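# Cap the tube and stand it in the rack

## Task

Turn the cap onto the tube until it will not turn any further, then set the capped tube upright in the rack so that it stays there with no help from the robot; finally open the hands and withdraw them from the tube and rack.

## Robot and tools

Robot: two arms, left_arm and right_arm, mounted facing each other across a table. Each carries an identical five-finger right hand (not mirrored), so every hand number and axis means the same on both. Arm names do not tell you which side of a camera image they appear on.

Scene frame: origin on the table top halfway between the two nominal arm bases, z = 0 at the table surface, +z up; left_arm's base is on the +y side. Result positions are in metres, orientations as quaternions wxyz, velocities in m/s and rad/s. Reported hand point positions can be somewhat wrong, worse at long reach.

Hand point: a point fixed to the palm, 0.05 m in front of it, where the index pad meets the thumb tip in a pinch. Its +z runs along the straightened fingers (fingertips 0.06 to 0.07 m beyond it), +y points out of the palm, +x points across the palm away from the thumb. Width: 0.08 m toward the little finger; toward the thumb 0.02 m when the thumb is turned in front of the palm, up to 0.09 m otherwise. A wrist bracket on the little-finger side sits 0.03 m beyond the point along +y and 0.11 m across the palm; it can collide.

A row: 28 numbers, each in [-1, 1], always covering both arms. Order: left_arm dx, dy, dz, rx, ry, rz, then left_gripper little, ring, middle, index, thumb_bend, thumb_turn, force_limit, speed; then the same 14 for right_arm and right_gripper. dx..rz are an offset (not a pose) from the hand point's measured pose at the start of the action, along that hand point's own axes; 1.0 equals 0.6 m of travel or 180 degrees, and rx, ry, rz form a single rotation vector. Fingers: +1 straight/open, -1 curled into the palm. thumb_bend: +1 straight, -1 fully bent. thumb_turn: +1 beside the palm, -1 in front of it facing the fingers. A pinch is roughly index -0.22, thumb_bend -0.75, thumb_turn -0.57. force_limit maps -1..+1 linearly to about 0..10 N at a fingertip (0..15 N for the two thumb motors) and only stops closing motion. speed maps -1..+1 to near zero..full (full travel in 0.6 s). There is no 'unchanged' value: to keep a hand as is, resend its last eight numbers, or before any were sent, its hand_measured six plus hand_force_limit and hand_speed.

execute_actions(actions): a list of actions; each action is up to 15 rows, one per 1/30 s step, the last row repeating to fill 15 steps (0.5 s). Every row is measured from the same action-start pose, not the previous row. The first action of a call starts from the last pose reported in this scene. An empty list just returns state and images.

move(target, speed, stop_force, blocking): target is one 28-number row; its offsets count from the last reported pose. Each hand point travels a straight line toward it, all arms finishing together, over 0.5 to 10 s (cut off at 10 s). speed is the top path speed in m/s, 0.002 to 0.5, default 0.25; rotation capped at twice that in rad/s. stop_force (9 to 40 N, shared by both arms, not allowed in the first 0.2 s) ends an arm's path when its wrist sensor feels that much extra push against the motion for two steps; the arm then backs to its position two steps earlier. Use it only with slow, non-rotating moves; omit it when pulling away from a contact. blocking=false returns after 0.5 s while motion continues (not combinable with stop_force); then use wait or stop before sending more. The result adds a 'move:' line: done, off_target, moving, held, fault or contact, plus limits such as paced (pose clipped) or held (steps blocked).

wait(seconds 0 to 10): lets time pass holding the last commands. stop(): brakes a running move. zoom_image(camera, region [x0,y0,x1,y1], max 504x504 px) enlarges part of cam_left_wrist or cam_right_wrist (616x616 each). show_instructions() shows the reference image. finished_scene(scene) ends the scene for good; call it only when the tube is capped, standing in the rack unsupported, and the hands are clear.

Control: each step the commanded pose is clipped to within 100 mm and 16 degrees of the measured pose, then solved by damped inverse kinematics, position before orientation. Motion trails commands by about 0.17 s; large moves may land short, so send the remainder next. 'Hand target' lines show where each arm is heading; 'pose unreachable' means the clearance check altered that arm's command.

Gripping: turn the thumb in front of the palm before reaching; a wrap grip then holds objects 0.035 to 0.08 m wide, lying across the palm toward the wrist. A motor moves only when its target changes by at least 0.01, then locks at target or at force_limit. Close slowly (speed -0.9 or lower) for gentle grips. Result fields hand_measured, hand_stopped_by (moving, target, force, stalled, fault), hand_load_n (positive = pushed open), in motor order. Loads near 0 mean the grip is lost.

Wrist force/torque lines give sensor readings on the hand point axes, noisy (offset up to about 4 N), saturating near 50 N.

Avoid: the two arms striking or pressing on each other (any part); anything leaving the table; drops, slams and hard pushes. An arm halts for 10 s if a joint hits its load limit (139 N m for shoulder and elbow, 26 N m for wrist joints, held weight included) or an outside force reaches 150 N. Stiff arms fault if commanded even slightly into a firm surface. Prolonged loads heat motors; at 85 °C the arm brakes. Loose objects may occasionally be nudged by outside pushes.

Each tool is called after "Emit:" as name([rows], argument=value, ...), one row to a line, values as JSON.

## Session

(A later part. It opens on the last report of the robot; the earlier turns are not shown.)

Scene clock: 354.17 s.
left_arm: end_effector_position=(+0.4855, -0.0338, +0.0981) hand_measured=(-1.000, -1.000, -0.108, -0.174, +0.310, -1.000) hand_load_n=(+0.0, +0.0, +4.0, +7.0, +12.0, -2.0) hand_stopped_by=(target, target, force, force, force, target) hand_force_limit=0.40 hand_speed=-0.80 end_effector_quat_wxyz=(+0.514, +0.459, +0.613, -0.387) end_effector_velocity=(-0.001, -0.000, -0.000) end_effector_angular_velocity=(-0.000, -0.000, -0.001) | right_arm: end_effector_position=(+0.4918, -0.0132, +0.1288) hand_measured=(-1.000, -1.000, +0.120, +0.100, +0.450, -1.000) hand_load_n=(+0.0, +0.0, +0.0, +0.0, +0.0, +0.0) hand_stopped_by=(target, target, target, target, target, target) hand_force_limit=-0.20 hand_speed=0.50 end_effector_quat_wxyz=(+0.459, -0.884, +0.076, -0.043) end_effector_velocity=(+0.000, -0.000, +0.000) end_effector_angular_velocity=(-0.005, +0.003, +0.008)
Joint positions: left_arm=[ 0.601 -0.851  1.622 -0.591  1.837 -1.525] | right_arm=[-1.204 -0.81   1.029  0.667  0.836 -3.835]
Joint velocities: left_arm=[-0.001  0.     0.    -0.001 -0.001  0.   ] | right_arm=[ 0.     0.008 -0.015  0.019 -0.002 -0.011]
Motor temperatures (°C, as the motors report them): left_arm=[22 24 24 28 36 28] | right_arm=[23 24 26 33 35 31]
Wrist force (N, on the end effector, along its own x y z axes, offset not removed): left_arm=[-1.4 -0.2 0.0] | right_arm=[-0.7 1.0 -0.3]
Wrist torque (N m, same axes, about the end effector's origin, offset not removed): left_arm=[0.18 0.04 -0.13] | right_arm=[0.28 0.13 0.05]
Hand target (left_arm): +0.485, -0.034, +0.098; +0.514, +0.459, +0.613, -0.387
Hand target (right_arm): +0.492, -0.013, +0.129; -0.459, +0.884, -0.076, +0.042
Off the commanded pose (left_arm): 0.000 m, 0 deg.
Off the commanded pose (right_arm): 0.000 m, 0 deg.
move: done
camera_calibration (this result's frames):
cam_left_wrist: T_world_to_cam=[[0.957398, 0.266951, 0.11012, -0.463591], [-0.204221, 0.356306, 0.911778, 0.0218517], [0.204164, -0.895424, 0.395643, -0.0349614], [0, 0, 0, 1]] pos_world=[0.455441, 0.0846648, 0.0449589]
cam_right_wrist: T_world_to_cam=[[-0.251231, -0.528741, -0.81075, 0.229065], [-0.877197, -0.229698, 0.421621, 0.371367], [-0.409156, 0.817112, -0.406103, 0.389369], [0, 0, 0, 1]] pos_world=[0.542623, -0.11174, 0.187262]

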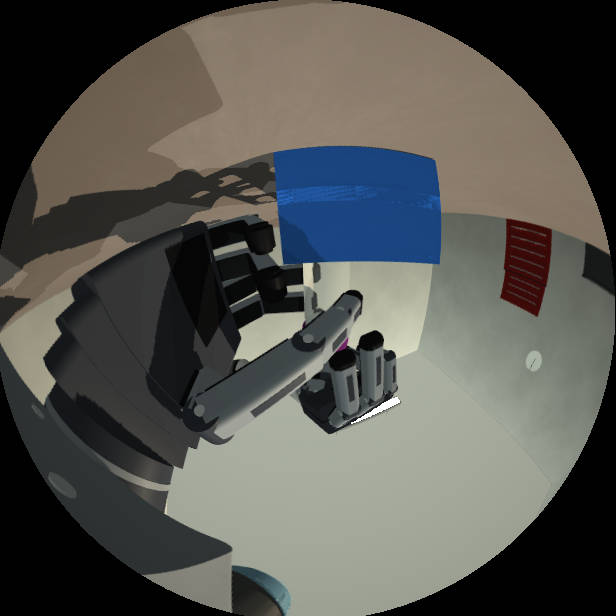

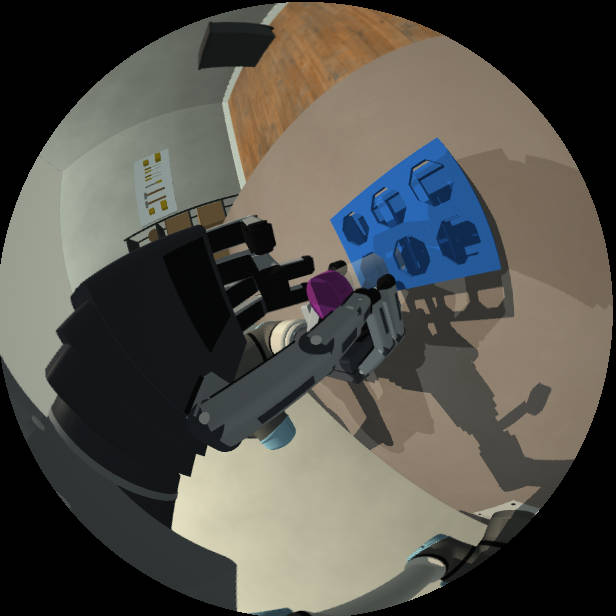

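Emit:
move(target=[0,0,0,0,0,0,-1,-1,-0.5,-0.5,0.1,-1,0.4,-0.8,0.001,0,0,0,0,0,-1,-1,-0.06,-0.085,0.2,-1,0,-0.7])

Emit:
move(target=[0,0,0,0,0,0,-1,-1,-0.5,-0.5,0.1,-1,0.4,-0.8,0.0231,0.0013,0.0025,0,0.34,0.2408,-1,-1,-0.06,-0.085,0.2,-1,0,-0.7], speed=0.35)

Emit:
move(target=[0,0,0,0,0,0,-1,-1,-0.5,-0.5,0.1,-1,0.4,-0.8,-0.0048,0.0115,-0.0197,0,-0.34,-0.2408,-1,-1,0.17,0.15,0.5,-1,-0.2,0.8], speed=0.4)

Emit:
move(target=[0,0,0,0,0,0,-1,-1,-0.5,-0.5,0.1,-1,0.4,-0.8,0,0,0,0,0,0,-1,-1,-0.06,-0.085,0.2,-1,0,-0.7])

Emit:
move(target=[0,0,0,0,0,0,-1,-1,-0.5,-0.5,0.1,-1,0.4,-0.8,0.0231,0.0013,0.0025,0,0.34,0.2408,-1,-1,-0.06,-0.085,0.2,-1,0,-0.7], speed=0.35)

Emit:
move(target=[0,0,0,0,0,0,-1,-1,-0.5,-0.5,0.1,-1,0.4,-0.8,-0.0048,0.0115,-0.0197,0,-0.34,-0.2408,-1,-1,0.17,0.15,0.5,-1,-0.2,0.8], speed=0.4)

Emit:
zoom_image(camera="cam_right_wrist", region=[290,220,416,346])

Emit:
move(target=[0,0,0,0,0,0,-1,-1,-0.5,-0.5,0.1,-1,0.4,-0.8,0,0,0,0,0,0,-1,-1,-0.06,-0.085,0.2,-1,0,-0.7])

Emit:
move(target=[0,0,0,0,0,0,-1,-1,-0.5,-0.5,0.1,-1,0.4,-0.8,0.0231,0.0013,0.0025,0,0.34,0.2408,-1,-1,-0.06,-0.085,0.2,-1,0,-0.7], speed=0.35)

Scene clock: 371.47 s.
left_arm: end_effector_position=(+0.4855, -0.0338, +0.0981) hand_measured=(-1.000, -1.000, -0.108, -0.174, +0.310, -1.000) hand_load_n=(+0.0, +0.0, +4.0, +10.0, +10.5, +0.5) hand_stopped_by=(target, target, force, force, force, target) hand_force_limit=0.40 hand_speed=-0.80 end_effector_quat_wxyz=(+0.514, +0.459, +0.613, -0.387) end_effector_velocity=(-0.000, -0.000, +0.000) end_effector_angular_velocity=(-0.000, -0.000, -0.000) | right_arm: end_effector_position=(+0.4923, -0.0133, +0.1289) hand_measured=(-1.000, -1.000, -0.058, -0.080, +0.274, -1.000) hand_load_n=(+0.0, +0.0, +4.5, +8.5, +7.0, +0.5) hand_stopped_by=(target, target, target, force, force, target) hand_force_limit=0.00 hand_speed=-0.70 end_effector_quat_wxyz=(+0.459, -0.884, +0.076, -0.043) end_effector_velocity=(+0.000, +0.000, -0.000) end_effector_angular_velocity=(+0.001, -0.000, +0.001)
Joint positions: left_arm=[ 0.601 -0.851  1.622 -0.591  1.837 -1.525] | right_arm=[-1.205 -0.809  1.027  0.668  0.836 -3.835]
Joint velocities: left_arm=[-0.     0.    -0.001  0.     0.    -0.   ] | right_arm=[-0.     0.001 -0.001 -0.    -0.001 -0.   ]
Motor temperatures (°C, as the motors report them): left_arm=[22 24 24 28 36 28] | right_arm=[23 24 26 33 35 31]
Wrist force (N, on the end effector, along its own x y z axes, offset not removed): left_arm=[-5.6 -2.0 4.8] | right_arm=[-6.1 -4.4 5.3]
Wrist torque (N m, same axes, about the end effector's origin, offset not removed): left_arm=[-0.06 0.16 -0.10] | right_arm=[-0.27 0.60 -0.31]
Hand target (left_arm): +0.485, -0.034, +0.098; +0.514, +0.459, +0.613, -0.387
Hand target (right_arm): +0.492, -0.013, +0.129; -0.459, +0.884, -0.076, +0.043
Off the commanded pose (left_arm): 0.000 m, 0 deg.
Off the commanded pose (right_arm): 0.000 m, 0 deg.
move: done
camera_calibration (this result's frames):
cam_left_wrist: T_world_to_cam=[[0.957395, 0.266956, 0.110134, -0.463593], [-0.204246, 0.356346, 0.911757, 0.0218582], [0.204153, -0.895406, 0.395689, -0.0349699], [0, 0, 0, 1]] pos_world=[0.455446, 0.0846574, 0.0449654]
cam_right_wrist: T_world_to_cam=[[-0.251233, -0.528704, -0.810774, 0.229175], [-0.877157, -0.229795, 0.421651, 0.371811], [-0.409241, 0.817109, -0.406024, 0.389709], [0, 0, 0, 1]] pos_world=[0.543198, -0.111829, 0.187266]

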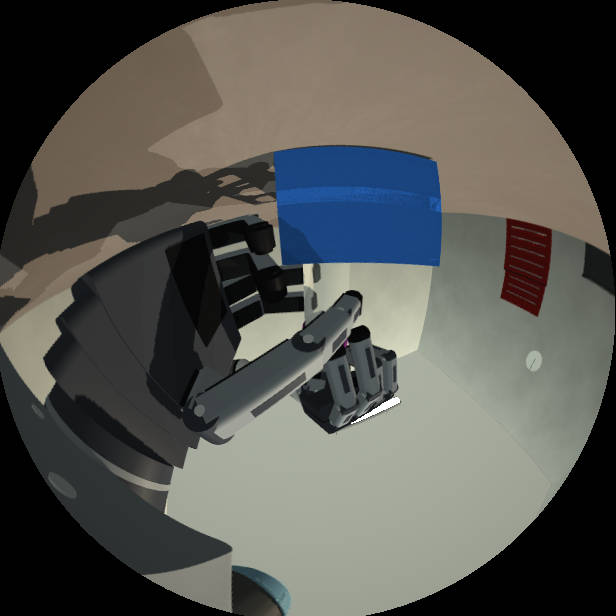

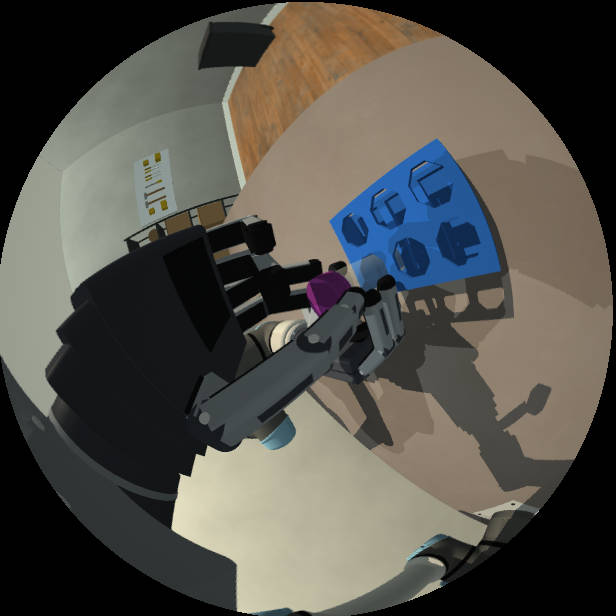

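Scene clock: 373.93 s.
left_arm: end_effector_position=(+0.4855, -0.0338, +0.0981) hand_measured=(-1.000, -1.000, -0.108, -0.174, +0.310, -1.000) hand_load_n=(+0.0, +0.0, +3.0, +6.0, +13.0, -3.0) hand_stopped_by=(target, target, force, force, force, target) hand_force_limit=0.40 hand_speed=-0.80 end_effector_quat_wxyz=(+0.514, +0.459, +0.613, -0.387) end_effector_velocity=(+0.000, +0.000, +0.000) end_effector_angular_velocity=(-0.001, -0.001, +0.001) | right_arm: end_effector_position=(+0.5061, -0.0150, +0.1271) hand_measured=(-1.000, -1.000, -0.058, -0.078, +0.276, -1.000) hand_load_n=(+0.0, +0.0, +1.5, +5.5, +8.5, -1.5) hand_stopped_by=(target, target, target, force, force, target) hand_force_limit=0.00 hand_speed=-0.70 end_effector_quat_wxyz=(+0.341, -0.654, +0.599, -0.311) end_effector_velocity=(+0.000, +0.000, -0.000) end_effector_angular_velocity=(-0.002, +0.003, -0.010)
Joint positions: left_arm=[ 0.601 -0.851  1.622 -0.591  1.837 -1.525] | right_arm=[-0.884 -0.881  1.127  0.481  2.1   -2.717]
Joint velocities: left_arm=[ 0.    -0.    -0.    -0.001 -0.     0.   ] | right_arm=[ 0.002  0.007 -0.011  0.012  0.008  0.009]
Motor temperatures (°C, as the motors report them): left_arm=[22 24 24 28 36 28] | right_arm=[23 24 26 33 35 31]
Wrist force (N, on the end effector, along its own x y z axes, offset not removed): left_arm=[4.7 4.4 2.0] | right_arm=[-2.6 -0.1 -4.1]
Wrist torque (N m, same axes, about the end effector's origin, offset not removed): left_arm=[0.08 -0.56 -0.16] | right_arm=[-0.01 0.84 -0.28]
Hand target (left_arm): +0.485, -0.034, +0.098; +0.514, +0.459, +0.613, -0.387
Hand target (right_arm): +0.506, -0.015, +0.127; -0.340, +0.654, -0.600, +0.311
Off the commanded pose (left_arm): 0.000 m, 0 deg.
Off the commanded pose (right_arm): 0.000 m, 0 deg.
move: done
camera_calibration (this result's frames):
cam_left_wrist: T_world_to_cam=[[0.9574, 0.266945, 0.110114, -0.463587], [-0.204209, 0.356288, 0.911788, 0.0218482], [0.204165, -0.895433, 0.395622, -0.0349575], [0, 0, 0, 1]] pos_world=[0.455437, 0.084666, 0.0449563]
cam_right_wrist: T_world_to_cam=[[-0.575842, 0.110487, -0.810061, 0.40413], [-0.449876, 0.784507, 0.426802, 0.182568], [0.682655, 0.610197, -0.402046, -0.160147], [0, 0, 0, 1]] pos_world=[0.424173, -0.0901556, 0.185063]

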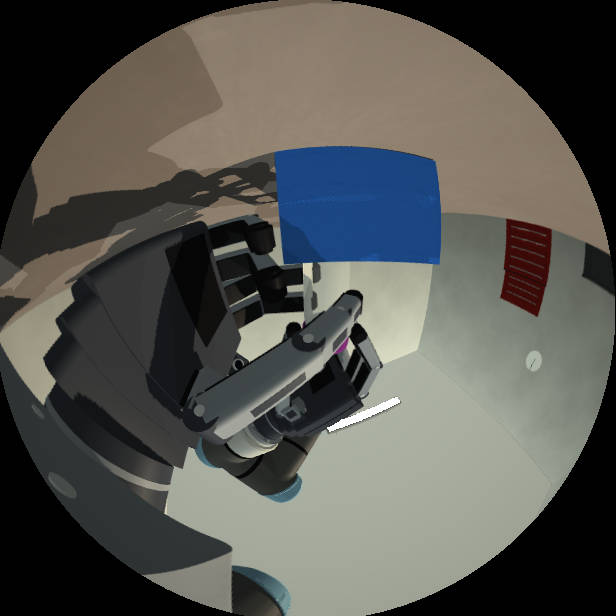

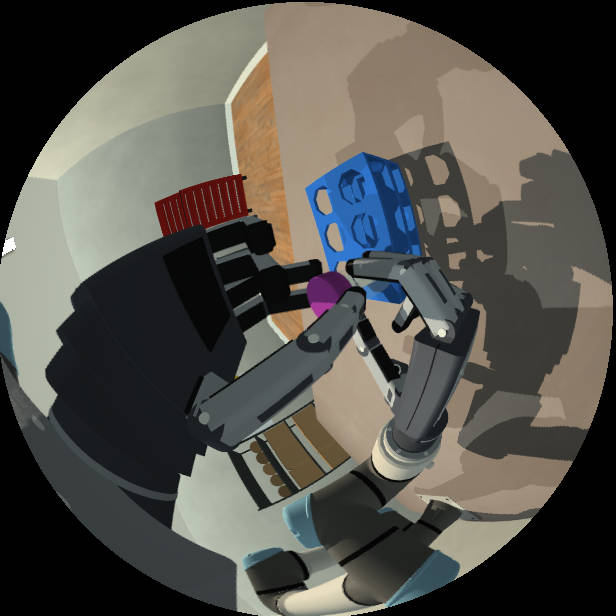

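Scene clock: 376.20 s.
left_arm: end_effector_position=(+0.4855, -0.0338, +0.0981) hand_measured=(-1.000, -1.000, -0.108, -0.174, +0.310, -1.000) hand_load_n=(+0.0, +0.0, +3.5, +7.0, +12.0, -2.5) hand_stopped_by=(target, target, force, force, force, target) hand_force_limit=0.40 hand_speed=-0.80 end_effector_quat_wxyz=(+0.514, +0.459, +0.613, -0.387) end_effector_velocity=(+0.000, +0.000, -0.000) end_effector_angular_velocity=(+0.000, +0.000, +0.000) | right_arm: end_effector_position=(+0.4922, -0.0133, +0.1286) hand_measured=(-1.000, -1.000, +0.170, +0.150, +0.500, -1.000) hand_load_n=(+0.0, +0.0, +0.0, +0.0, +0.0, +0.0) hand_stopped_by=(target, target, target, target, target, target) hand_force_limit=-0.20 hand_speed=0.80 end_effector_quat_wxyz=(+0.460, -0.884, +0.076, -0.043) end_effector_velocity=(-0.000, -0.000, -0.001) end_effector_angular_velocity=(-0.006, +0.004, +0.009)
Joint positions: left_arm=[ 0.601 -0.851  1.622 -0.591  1.837 -1.525] | right_arm=[-1.205 -0.809  1.029  0.666  0.835 -3.835]
Joint velocities: left_arm=[ 0.     0.    -0.     0.001 -0.    -0.   ] | right_arm=[-0.     0.009 -0.013  0.019 -0.003 -0.012]
Motor temperatures (°C, as the motors report them): left_arm=[22 24 24 28 36 28] | right_arm=[23 24 26 33 35 31]
Wrist force (N, on the end effector, along its own x y z axes, offset not removed): left_arm=[-2.3 -1.0 2.9] | right_arm=[-1.6 1.7 1.7]
Wrist torque (N m, same axes, about the end effector's origin, offset not removed): left_arm=[-0.11 0.12 -0.33] | right_arm=[0.25 0.22 0.09]
Hand target (left_arm): +0.485, -0.034, +0.098; +0.514, +0.459, +0.613, -0.387
Hand target (right_arm): +0.492, -0.013, +0.129; -0.459, +0.884, -0.076, +0.042
Off the commanded pose (left_arm): 0.000 m, 0 deg.
Off the commanded pose (right_arm): 0.000 m, 0 deg.
move: done
camera_calibration (this result's frames):
cam_left_wrist: T_world_to_cam=[[0.957399, 0.266949, 0.110113, -0.46359], [-0.20421, 0.356287, 0.911788, 0.0218485], [0.204169, -0.895432, 0.395623, -0.0349579], [0, 0, 0, 1]] pos_world=[0.455439, 0.0846678, 0.0449563]
cam_right_wrist: T_world_to_cam=[[-0.250715, -0.528164, -0.811286, 0.228758], [-0.877425, -0.230077, 0.420939, 0.372072], [-0.408983, 0.817378, -0.405741, 0.38941], [0, 0, 0, 1]] pos_world=[0.543081, -0.111868, 0.186968]

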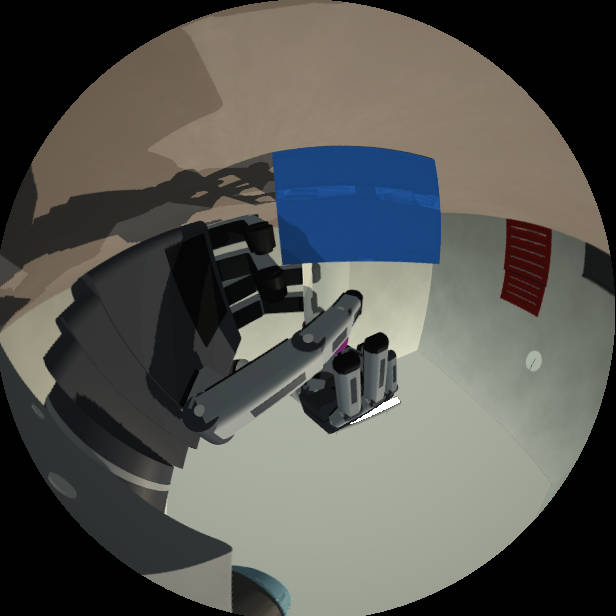

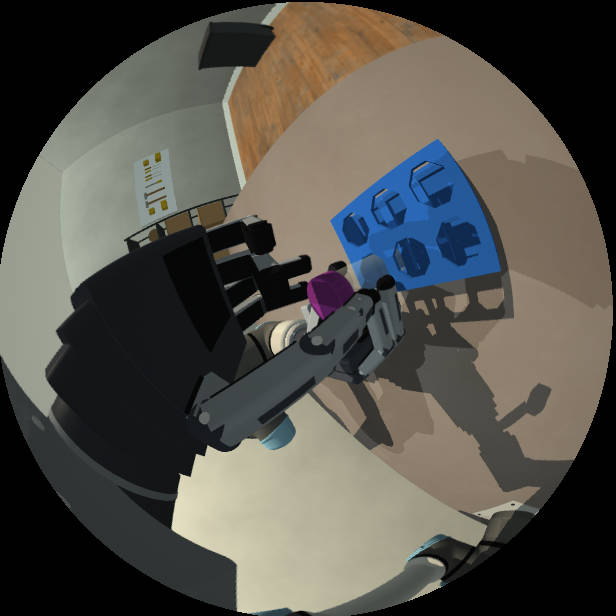

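Scene clock: 377.27 s.
left_arm: end_effector_position=(+0.4855, -0.0338, +0.0981) hand_measured=(-1.000, -1.000, -0.108, -0.174, +0.310, -1.000) hand_load_n=(+0.0, +0.0, +4.0, +9.5, +10.5, -0.5) hand_stopped_by=(target, target, force, force, force, target) hand_force_limit=0.40 hand_speed=-0.80 end_effector_quat_wxyz=(+0.514, +0.459, +0.613, -0.387) end_effector_velocity=(-0.001, -0.001, +0.000) end_effector_angular_velocity=(-0.000, -0.000, -0.002) | right_arm: end_effector_position=(+0.4923, -0.0133, +0.1286) hand_measured=(-1.000, -1.000, -0.058, -0.080, +0.252, -1.000) hand_load_n=(+0.0, +0.0, +4.0, +8.0, +7.5, +0.0) hand_stopped_by=(target, target, target, force, force, target) hand_force_limit=0.00 hand_speed=-0.70 end_effector_quat_wxyz=(+0.460, -0.884, +0.076, -0.043) end_effector_velocity=(+0.001, +0.001, +0.001) end_effector_angular_velocity=(+0.002, -0.001, -0.000)
Joint positions: left_arm=[ 0.601 -0.851  1.622 -0.591  1.837 -1.525] | right_arm=[-1.205 -0.809  1.029  0.666  0.835 -3.835]
Joint velocities: left_arm=[-0.003 -0.    -0.     0.    -0.001 -0.   ] | right_arm=[-0.    -0.001 -0.001 -0.001 -0.001  0.002]
Motor temperatures (°C, as the motors report them): left_arm=[22 24 24 28 36 28] | right_arm=[23 24 26 33 35 31]
Wrist force (N, on the end effector, along its own x y z axes, offset not removed): left_arm=[-2.4 1.4 5.6] | right_arm=[-1.8 -0.4 5.6]
Wrist torque (N m, same axes, about the end effector's origin, offset not removed): left_arm=[0.60 -0.31 -0.12] | right_arm=[0.31 0.07 -0.02]
Hand target (left_arm): +0.485, -0.034, +0.098; +0.514, +0.459, +0.613, -0.387
Hand target (right_arm): +0.492, -0.013, +0.129; -0.460, +0.884, -0.076, +0.043
Off the commanded pose (left_arm): 0.000 m, 0 deg.
Off the commanded pose (right_arm): 0.000 m, 0 deg.
move: done
camera_calibration (this result's frames):
cam_left_wrist: T_world_to_cam=[[0.957399, 0.266948, 0.110113, -0.463589], [-0.20421, 0.356287, 0.911788, 0.0218486], [0.204169, -0.895432, 0.395622, -0.0349578], [0, 0, 0, 1]] pos_world=[0.455439, 0.0846678, 0.0449562]
cam_right_wrist: T_world_to_cam=[[-0.250669, -0.528141, -0.811315, 0.228737], [-0.877459, -0.230068, 0.420873, 0.372128], [-0.408938, 0.817396, -0.405751, 0.389388], [0, 0, 0, 1]] pos_world=[0.5431, -0.111864, 0.186954]

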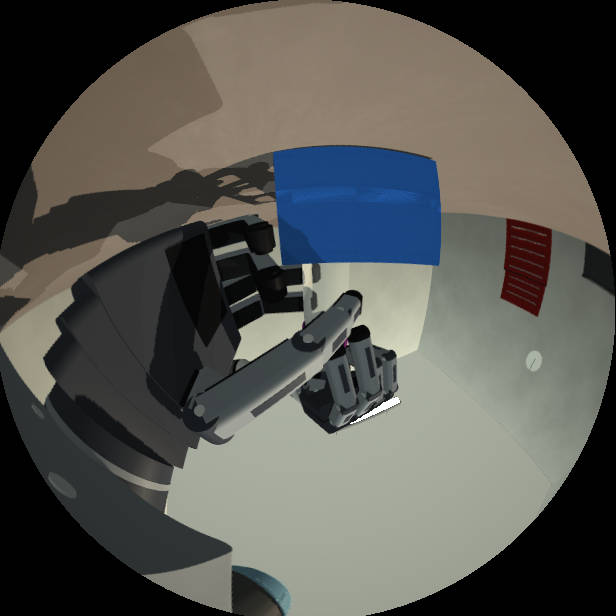

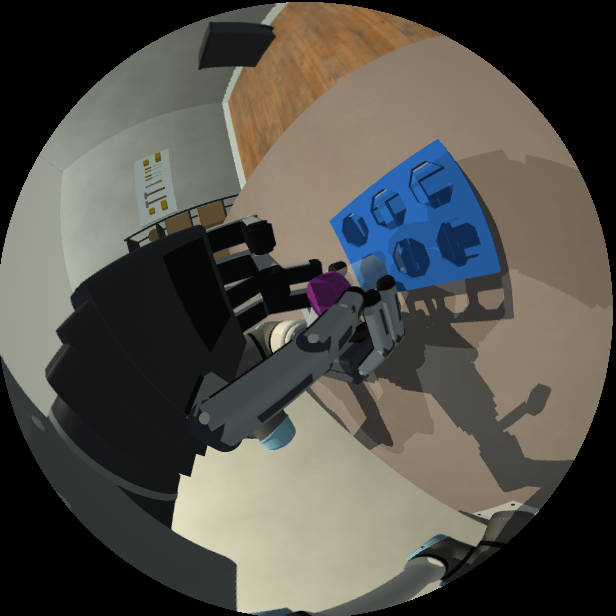

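Scene clock: 379.73 s.
left_arm: end_effector_position=(+0.4855, -0.0338, +0.0980) hand_measured=(-1.000, -1.000, -0.108, -0.174, +0.310, -1.000) hand_load_n=(+0.0, +0.0, +3.0, +5.5, +13.0, -3.5) hand_stopped_by=(target, target, force, force, force, target) hand_force_limit=0.40 hand_speed=-0.80 end_effector_quat_wxyz=(+0.514, +0.459, +0.613, -0.387) end_effector_velocity=(+0.000, +0.000, -0.000) end_effector_angular_velocity=(-0.001, -0.000, -0.000) | right_arm: end_effector_position=(+0.5061, -0.0150, +0.1269) hand_measured=(-1.000, -1.000, -0.058, -0.080, +0.252, -1.000) hand_load_n=(+0.0, +0.0, +1.5, +5.0, +8.5, -3.0) hand_stopped_by=(target, target, target, force, force, target) hand_force_limit=0.00 hand_speed=-0.70 end_effector_quat_wxyz=(+0.341, -0.654, +0.599, -0.311) end_effector_velocity=(+0.000, -0.000, +0.000) end_effector_angular_velocity=(-0.001, +0.003, -0.010)
Joint positions: left_arm=[ 0.601 -0.851  1.622 -0.591  1.837 -1.525] | right_arm=[-0.884 -0.881  1.129  0.479  2.1   -2.717]
Joint velocities: left_arm=[ 0.     0.     0.001 -0.001  0.001 -0.   ] | right_arm=[ 0.002  0.006 -0.011  0.014  0.008  0.011]
Motor temperatures (°C, as the motors report them): left_arm=[22 24 24 28 36 28] | right_arm=[23 24 26 33 35 31]
Wrist force (N, on the end effector, along its own x y z axes, offset not removed): left_arm=[3.0 3.9 0.5] | right_arm=[0.2 -4.5 -4.9]
Wrist torque (N m, same axes, about the end effector's origin, offset not removed): left_arm=[-0.06 -0.03 -0.39] | right_arm=[-0.66 0.35 -0.28]
Hand target (left_arm): +0.485, -0.034, +0.098; +0.514, +0.459, +0.613, -0.387
Hand target (right_arm): +0.506, -0.015, +0.127; -0.341, +0.654, -0.600, +0.311
Off the commanded pose (left_arm): 0.000 m, 0 deg.
Off the commanded pose (right_arm): 0.000 m, 0 deg.
move: done
camera_calibration (this result's frames):
cam_left_wrist: T_world_to_cam=[[0.957404, 0.266941, 0.11009, -0.463585], [-0.204169, 0.356222, 0.911823, 0.021838], [0.204186, -0.89546, 0.395549, -0.0349439], [0, 0, 0, 1]] pos_world=[0.455432, 0.0846797, 0.0449457]
cam_right_wrist: T_world_to_cam=[[-0.575267, 0.111055, -0.810392, 0.403638], [-0.450163, 0.784223, 0.427023, 0.182766], [0.68295, 0.61046, -0.401145, -0.160482], [0, 0, 0, 1]] pos_world=[0.424076, -0.0901872, 0.184683]

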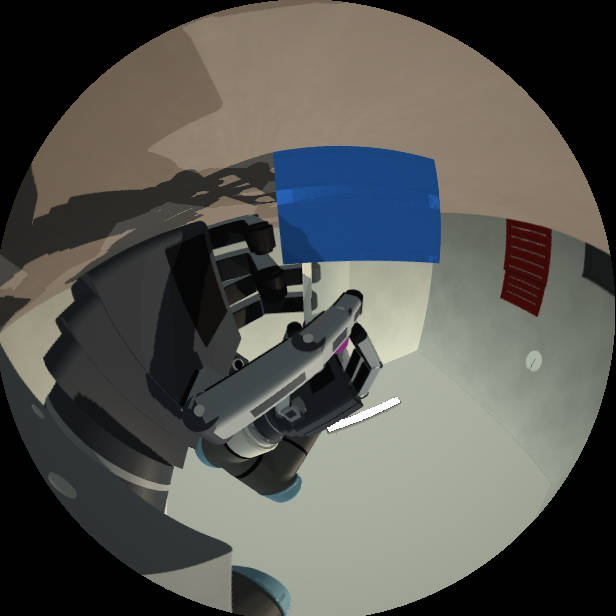

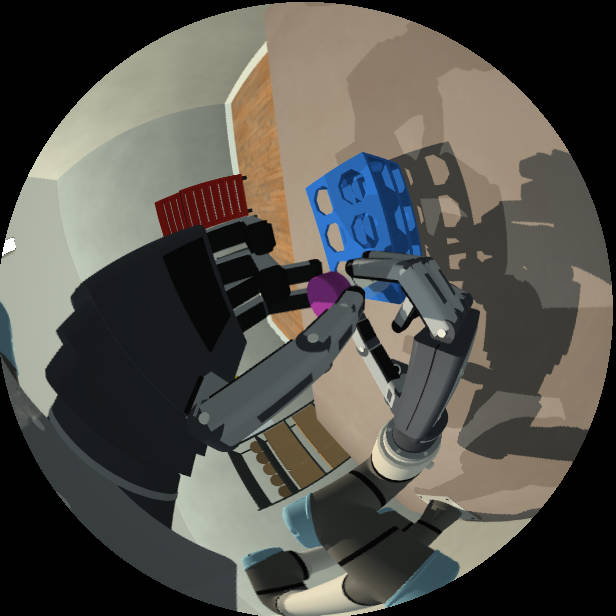

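Scene clock: 382.00 s.
left_arm: end_effector_position=(+0.4855, -0.0338, +0.0980) hand_measured=(-1.000, -1.000, -0.108, -0.174, +0.310, -1.000) hand_load_n=(+0.0, +0.0, +3.5, +6.5, +12.0, -2.0) hand_stopped_by=(target, target, force, force, force, target) hand_force_limit=0.40 hand_speed=-0.80 end_effector_quat_wxyz=(+0.514, +0.459, +0.613, -0.387) end_effector_velocity=(-0.000, +0.000, -0.000) end_effector_angular_velocity=(-0.000, +0.000, -0.001) | right_arm: end_effector_position=(+0.4922, -0.0133, +0.1283) hand_measured=(-1.000, -1.000, +0.170, +0.150, +0.500, -1.000) hand_load_n=(+0.0, +0.0, +0.0, +0.0, +0.0, +0.0) hand_stopped_by=(target, target, target, target, target, target) hand_force_limit=-0.20 hand_speed=0.80 end_effector_quat_wxyz=(+0.460, -0.884, +0.076, -0.043) end_effector_velocity=(+0.000, -0.000, -0.000) end_effector_angular_velocity=(-0.006, +0.002, +0.007)
Joint positions: left_arm=[ 0.601 -0.851  1.622 -0.591  1.837 -1.525] | right_arm=[-1.205 -0.81   1.03   0.663  0.835 -3.835]
Joint velocities: left_arm=[-0.    -0.     0.001 -0.001  0.    -0.   ] | right_arm=[-0.     0.008 -0.014  0.018 -0.002 -0.011]
Motor temperatures (°C, as the motors report them): left_arm=[22 24 24 28 36 28] | right_arm=[23 24 26 33 35 31]
Wrist force (N, on the end effector, along its own x y z axes, offset not removed): left_arm=[0.2 -2.1 -2.3] | right_arm=[-1.0 -0.8 -0.8]
Wrist torque (N m, same axes, about the end effector's origin, offset not removed): left_arm=[0.16 -0.20 -0.25] | right_arm=[-0.09 0.01 -0.11]
Hand target (left_arm): +0.485, -0.034, +0.098; +0.514, +0.459, +0.613, -0.387
Hand target (right_arm): +0.492, -0.013, +0.128; -0.460, +0.884, -0.076, +0.043
Off the commanded pose (left_arm): 0.000 m, 0 deg.
Off the commanded pose (right_arm): 0.000 m, 0 deg.
move: done
camera_calibration (this result's frames):
cam_left_wrist: T_world_to_cam=[[0.957404, 0.266941, 0.11009, -0.463585], [-0.204169, 0.356221, 0.911823, 0.021838], [0.204187, -0.89546, 0.395549, -0.0349439], [0, 0, 0, 1]] pos_world=[0.455432, 0.0846799, 0.0449456]
cam_right_wrist: T_world_to_cam=[[-0.250151, -0.527602, -0.811825, 0.22832], [-0.877726, -0.23035, 0.420161, 0.372387], [-0.408682, 0.817664, -0.405468, 0.389089], [0, 0, 0, 1]] pos_world=[0.542982, -0.111903, 0.186657]

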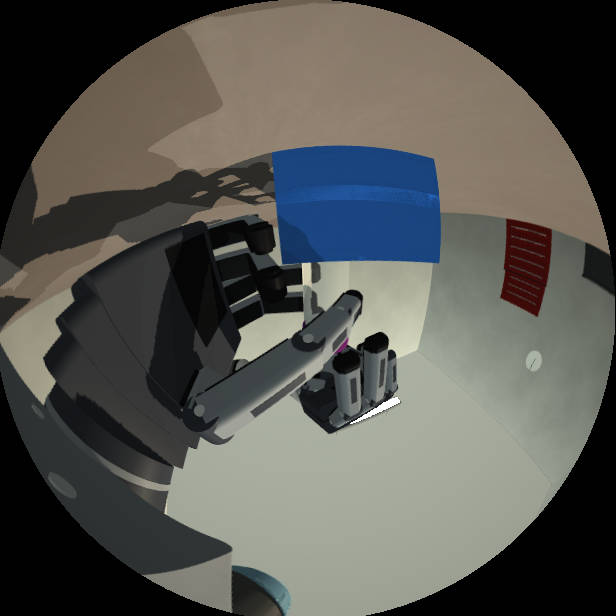

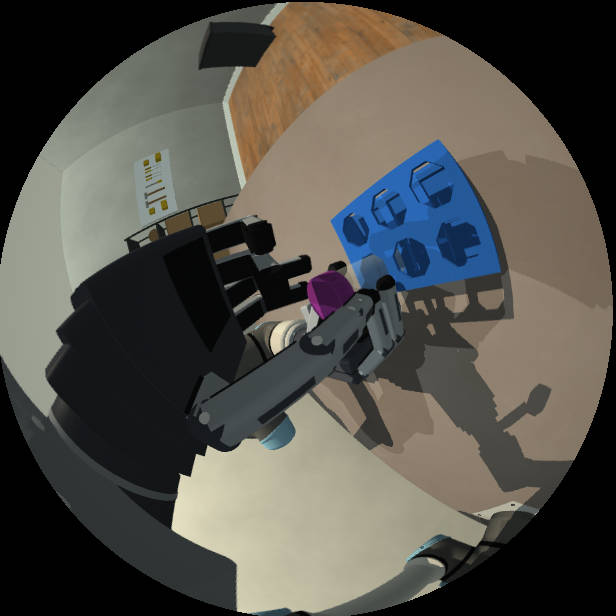

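Region (290, 220, 416, 346) of cam_right_wrist's 616x616 image, scaled by 4.000, with more detail than that image has.

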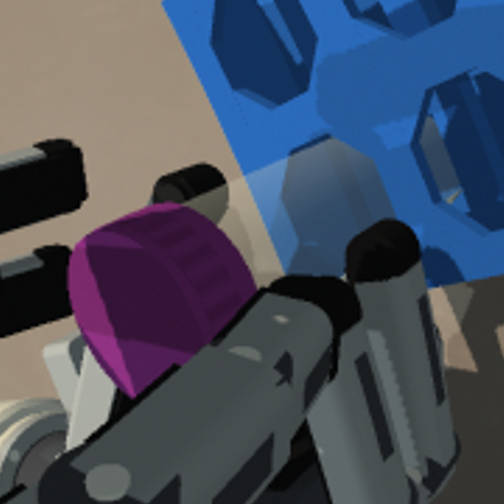

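Scene clock: 383.00 s.
left_arm: end_effector_position=(+0.4855, -0.0338, +0.0980) hand_measured=(-1.000, -1.000, -0.108, -0.174, +0.310, -1.000) hand_load_n=(+0.0, +0.0, +4.5, +10.0, +10.0, +0.0) hand_stopped_by=(target, target, force, force, force, target) hand_force_limit=0.40 hand_speed=-0.80 end_effector_quat_wxyz=(+0.514, +0.459, +0.613, -0.387) end_effector_velocity=(-0.001, -0.000, -0.000) end_effector_angular_velocity=(+0.000, +0.000, -0.001) | right_arm: end_effector_position=(+0.4922, -0.0133, +0.1283) hand_measured=(-1.000, -1.000, -0.058, -0.078, +0.272, -1.000) hand_load_n=(+0.0, +0.0, +4.0, +9.5, +7.0, +0.0) hand_stopped_by=(target, target, target, force, force, target) hand_force_limit=0.00 hand_speed=-0.70 end_effector_quat_wxyz=(+0.460, -0.884, +0.076, -0.043) end_effector_velocity=(+0.001, +0.000, +0.000) end_effector_angular_velocity=(+0.001, -0.003, +0.000)
Joint positions: left_arm=[ 0.601 -0.851  1.622 -0.591  1.837 -1.525] | right_arm=[-1.205 -0.81   1.03   0.663  0.835 -3.835]
Joint velocities: left_arm=[-0.001 -0.    -0.     0.001  0.001 -0.   ] | right_arm=[ 0.     0.    -0.001 -0.001  0.    -0.001]
Motor temperatures (°C, as the motors report them): left_arm=[22 24 24 28 36 28] | right_arm=[23 24 26 33 35 31]
Wrist force (N, on the end effector, along its own x y z axes, offset not removed): left_arm=[-7.2 -3.7 2.2] | right_arm=[0.2 -2.3 6.7]
Wrist torque (N m, same axes, about the end effector's origin, offset not removed): left_arm=[0.39 0.20 -0.17] | right_arm=[-0.01 0.04 0.16]
Hand target (left_arm): +0.485, -0.034, +0.098; +0.514, +0.459, +0.613, -0.387
Hand target (right_arm): +0.492, -0.013, +0.128; -0.460, +0.884, -0.076, +0.043
Off the commanded pose (left_arm): 0.000 m, 0 deg.
Off the commanded pose (right_arm): 0.000 m, 0 deg.
move: done
camera_calibration (this result's frames):
cam_left_wrist: T_world_to_cam=[[0.957404, 0.266941, 0.11009, -0.463585], [-0.204169, 0.356221, 0.911823, 0.0218379], [0.204187, -0.89546, 0.395549, -0.034944], [0, 0, 0, 1]] pos_world=[0.455432, 0.0846798, 0.0449457]
cam_right_wrist: T_world_to_cam=[[-0.250075, -0.527565, -0.811873, 0.228287], [-0.877772, -0.230356, 0.420062, 0.372463], [-0.40863, 0.817686, -0.405476, 0.389061], [0, 0, 0, 1]] pos_world=[0.543009, -0.111894, 0.186637]

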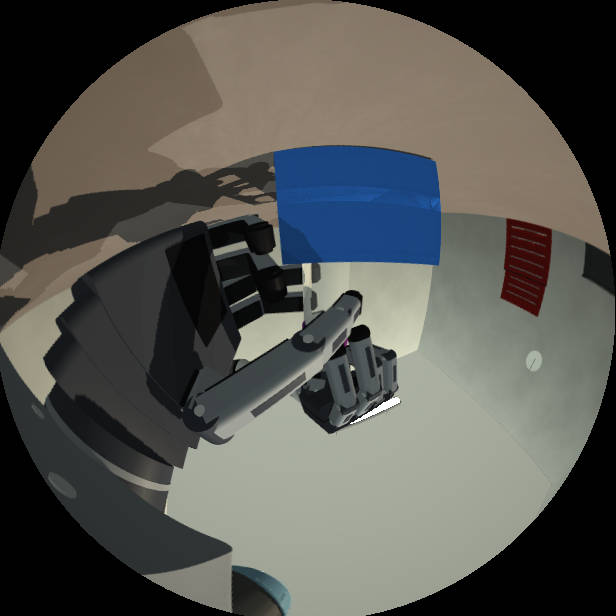

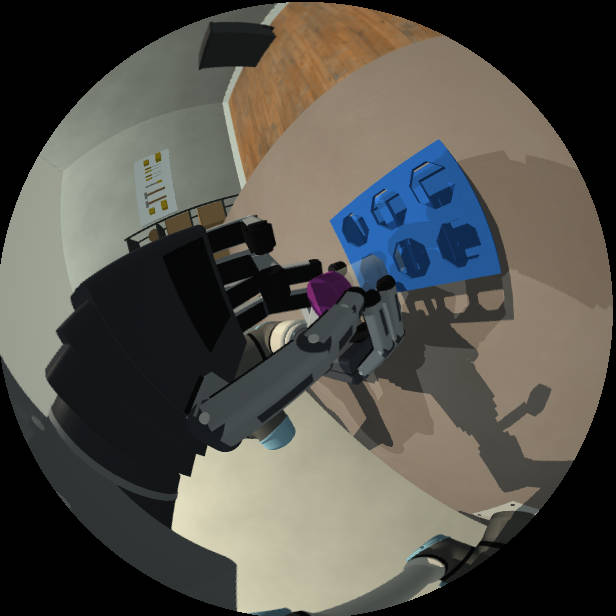

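Scene clock: 385.47 s.
left_arm: end_effector_position=(+0.4855, -0.0337, +0.0980) hand_measured=(-1.000, -1.000, -0.108, -0.174, +0.310, -1.000) hand_load_n=(+0.0, +0.0, +3.5, +6.0, +13.0, -2.5) hand_stopped_by=(target, target, force, force, force, target) hand_force_limit=0.40 hand_speed=-0.80 end_effector_quat_wxyz=(+0.514, +0.459, +0.613, -0.387) end_effector_velocity=(-0.000, -0.000, +0.000) end_effector_angular_velocity=(-0.000, -0.000, -0.001) | right_arm: end_effector_position=(+0.5060, -0.0150, +0.1266) hand_measured=(-1.000, -1.000, -0.058, -0.078, +0.272, -1.000) hand_load_n=(+0.0, +0.0, +1.5, +5.5, +8.5, -2.0) hand_stopped_by=(target, target, target, force, force, target) hand_force_limit=0.00 hand_speed=-0.70 end_effector_quat_wxyz=(+0.342, -0.654, +0.599, -0.311) end_effector_velocity=(-0.000, -0.000, -0.001) end_effector_angular_velocity=(-0.003, +0.005, -0.009)
Joint positions: left_arm=[ 0.601 -0.851  1.622 -0.59   1.837 -1.525] | right_arm=[-0.884 -0.882  1.131  0.476  2.1   -2.717]
Joint velocities: left_arm=[-0.001 -0.     0.    -0.001  0.    -0.   ] | right_arm=[ 0.002  0.007 -0.011  0.014  0.007  0.009]
Motor temperatures (°C, as the motors report them): left_arm=[22 24 24 28 36 28] | right_arm=[23 24 26 33 35 31]
Wrist force (N, on the end effector, along its own x y z axes, offset not removed): left_arm=[2.2 4.7 -2.4] | right_arm=[1.8 -2.0 -3.3]
Wrist torque (N m, same axes, about the end effector's origin, offset not removed): left_arm=[0.58 0.11 -0.30] | right_arm=[-0.18 0.12 -0.03]
Hand target (left_arm): +0.485, -0.034, +0.098; +0.514, +0.459, +0.613, -0.387
Hand target (right_arm): +0.506, -0.015, +0.127; -0.341, +0.653, -0.600, +0.311
Off the commanded pose (left_arm): 0.000 m, 0 deg.
Off the commanded pose (right_arm): 0.000 m, 0 deg.
move: done
camera_calibration (this result's frames):
cam_left_wrist: T_world_to_cam=[[0.957402, 0.26696, 0.110066, -0.463597], [-0.204138, 0.356149, 0.911858, 0.0218303], [0.204229, -0.895483, 0.395474, -0.034932], [0, 0, 0, 1]] pos_world=[0.455439, 0.0847057, 0.044935]
cam_right_wrist: T_world_to_cam=[[-0.574665, 0.111634, -0.810739, 0.403137], [-0.450472, 0.783925, 0.427244, 0.182975], [0.683253, 0.610737, -0.400207, -0.160836], [0, 0, 0, 1]] pos_world=[0.423986, -0.0902137, 0.184296]

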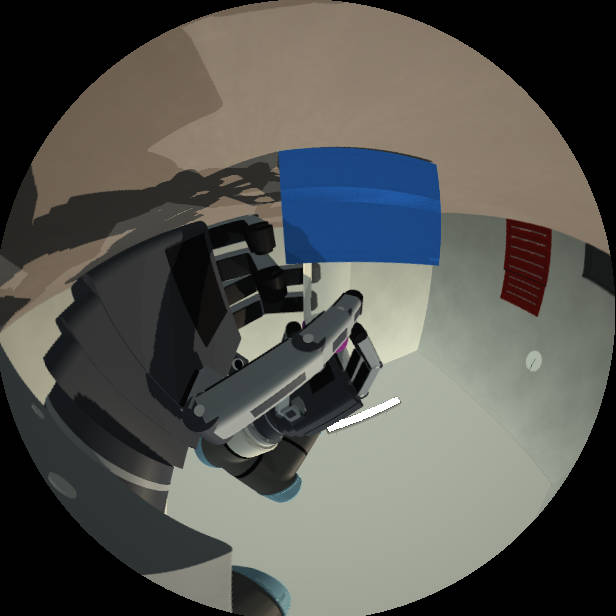

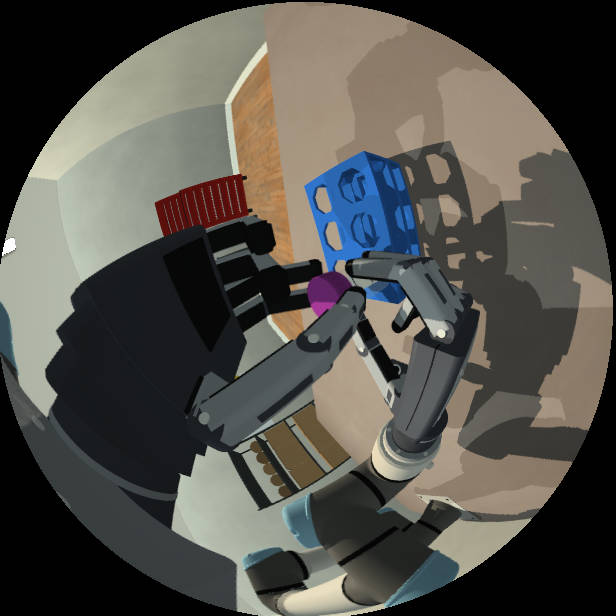

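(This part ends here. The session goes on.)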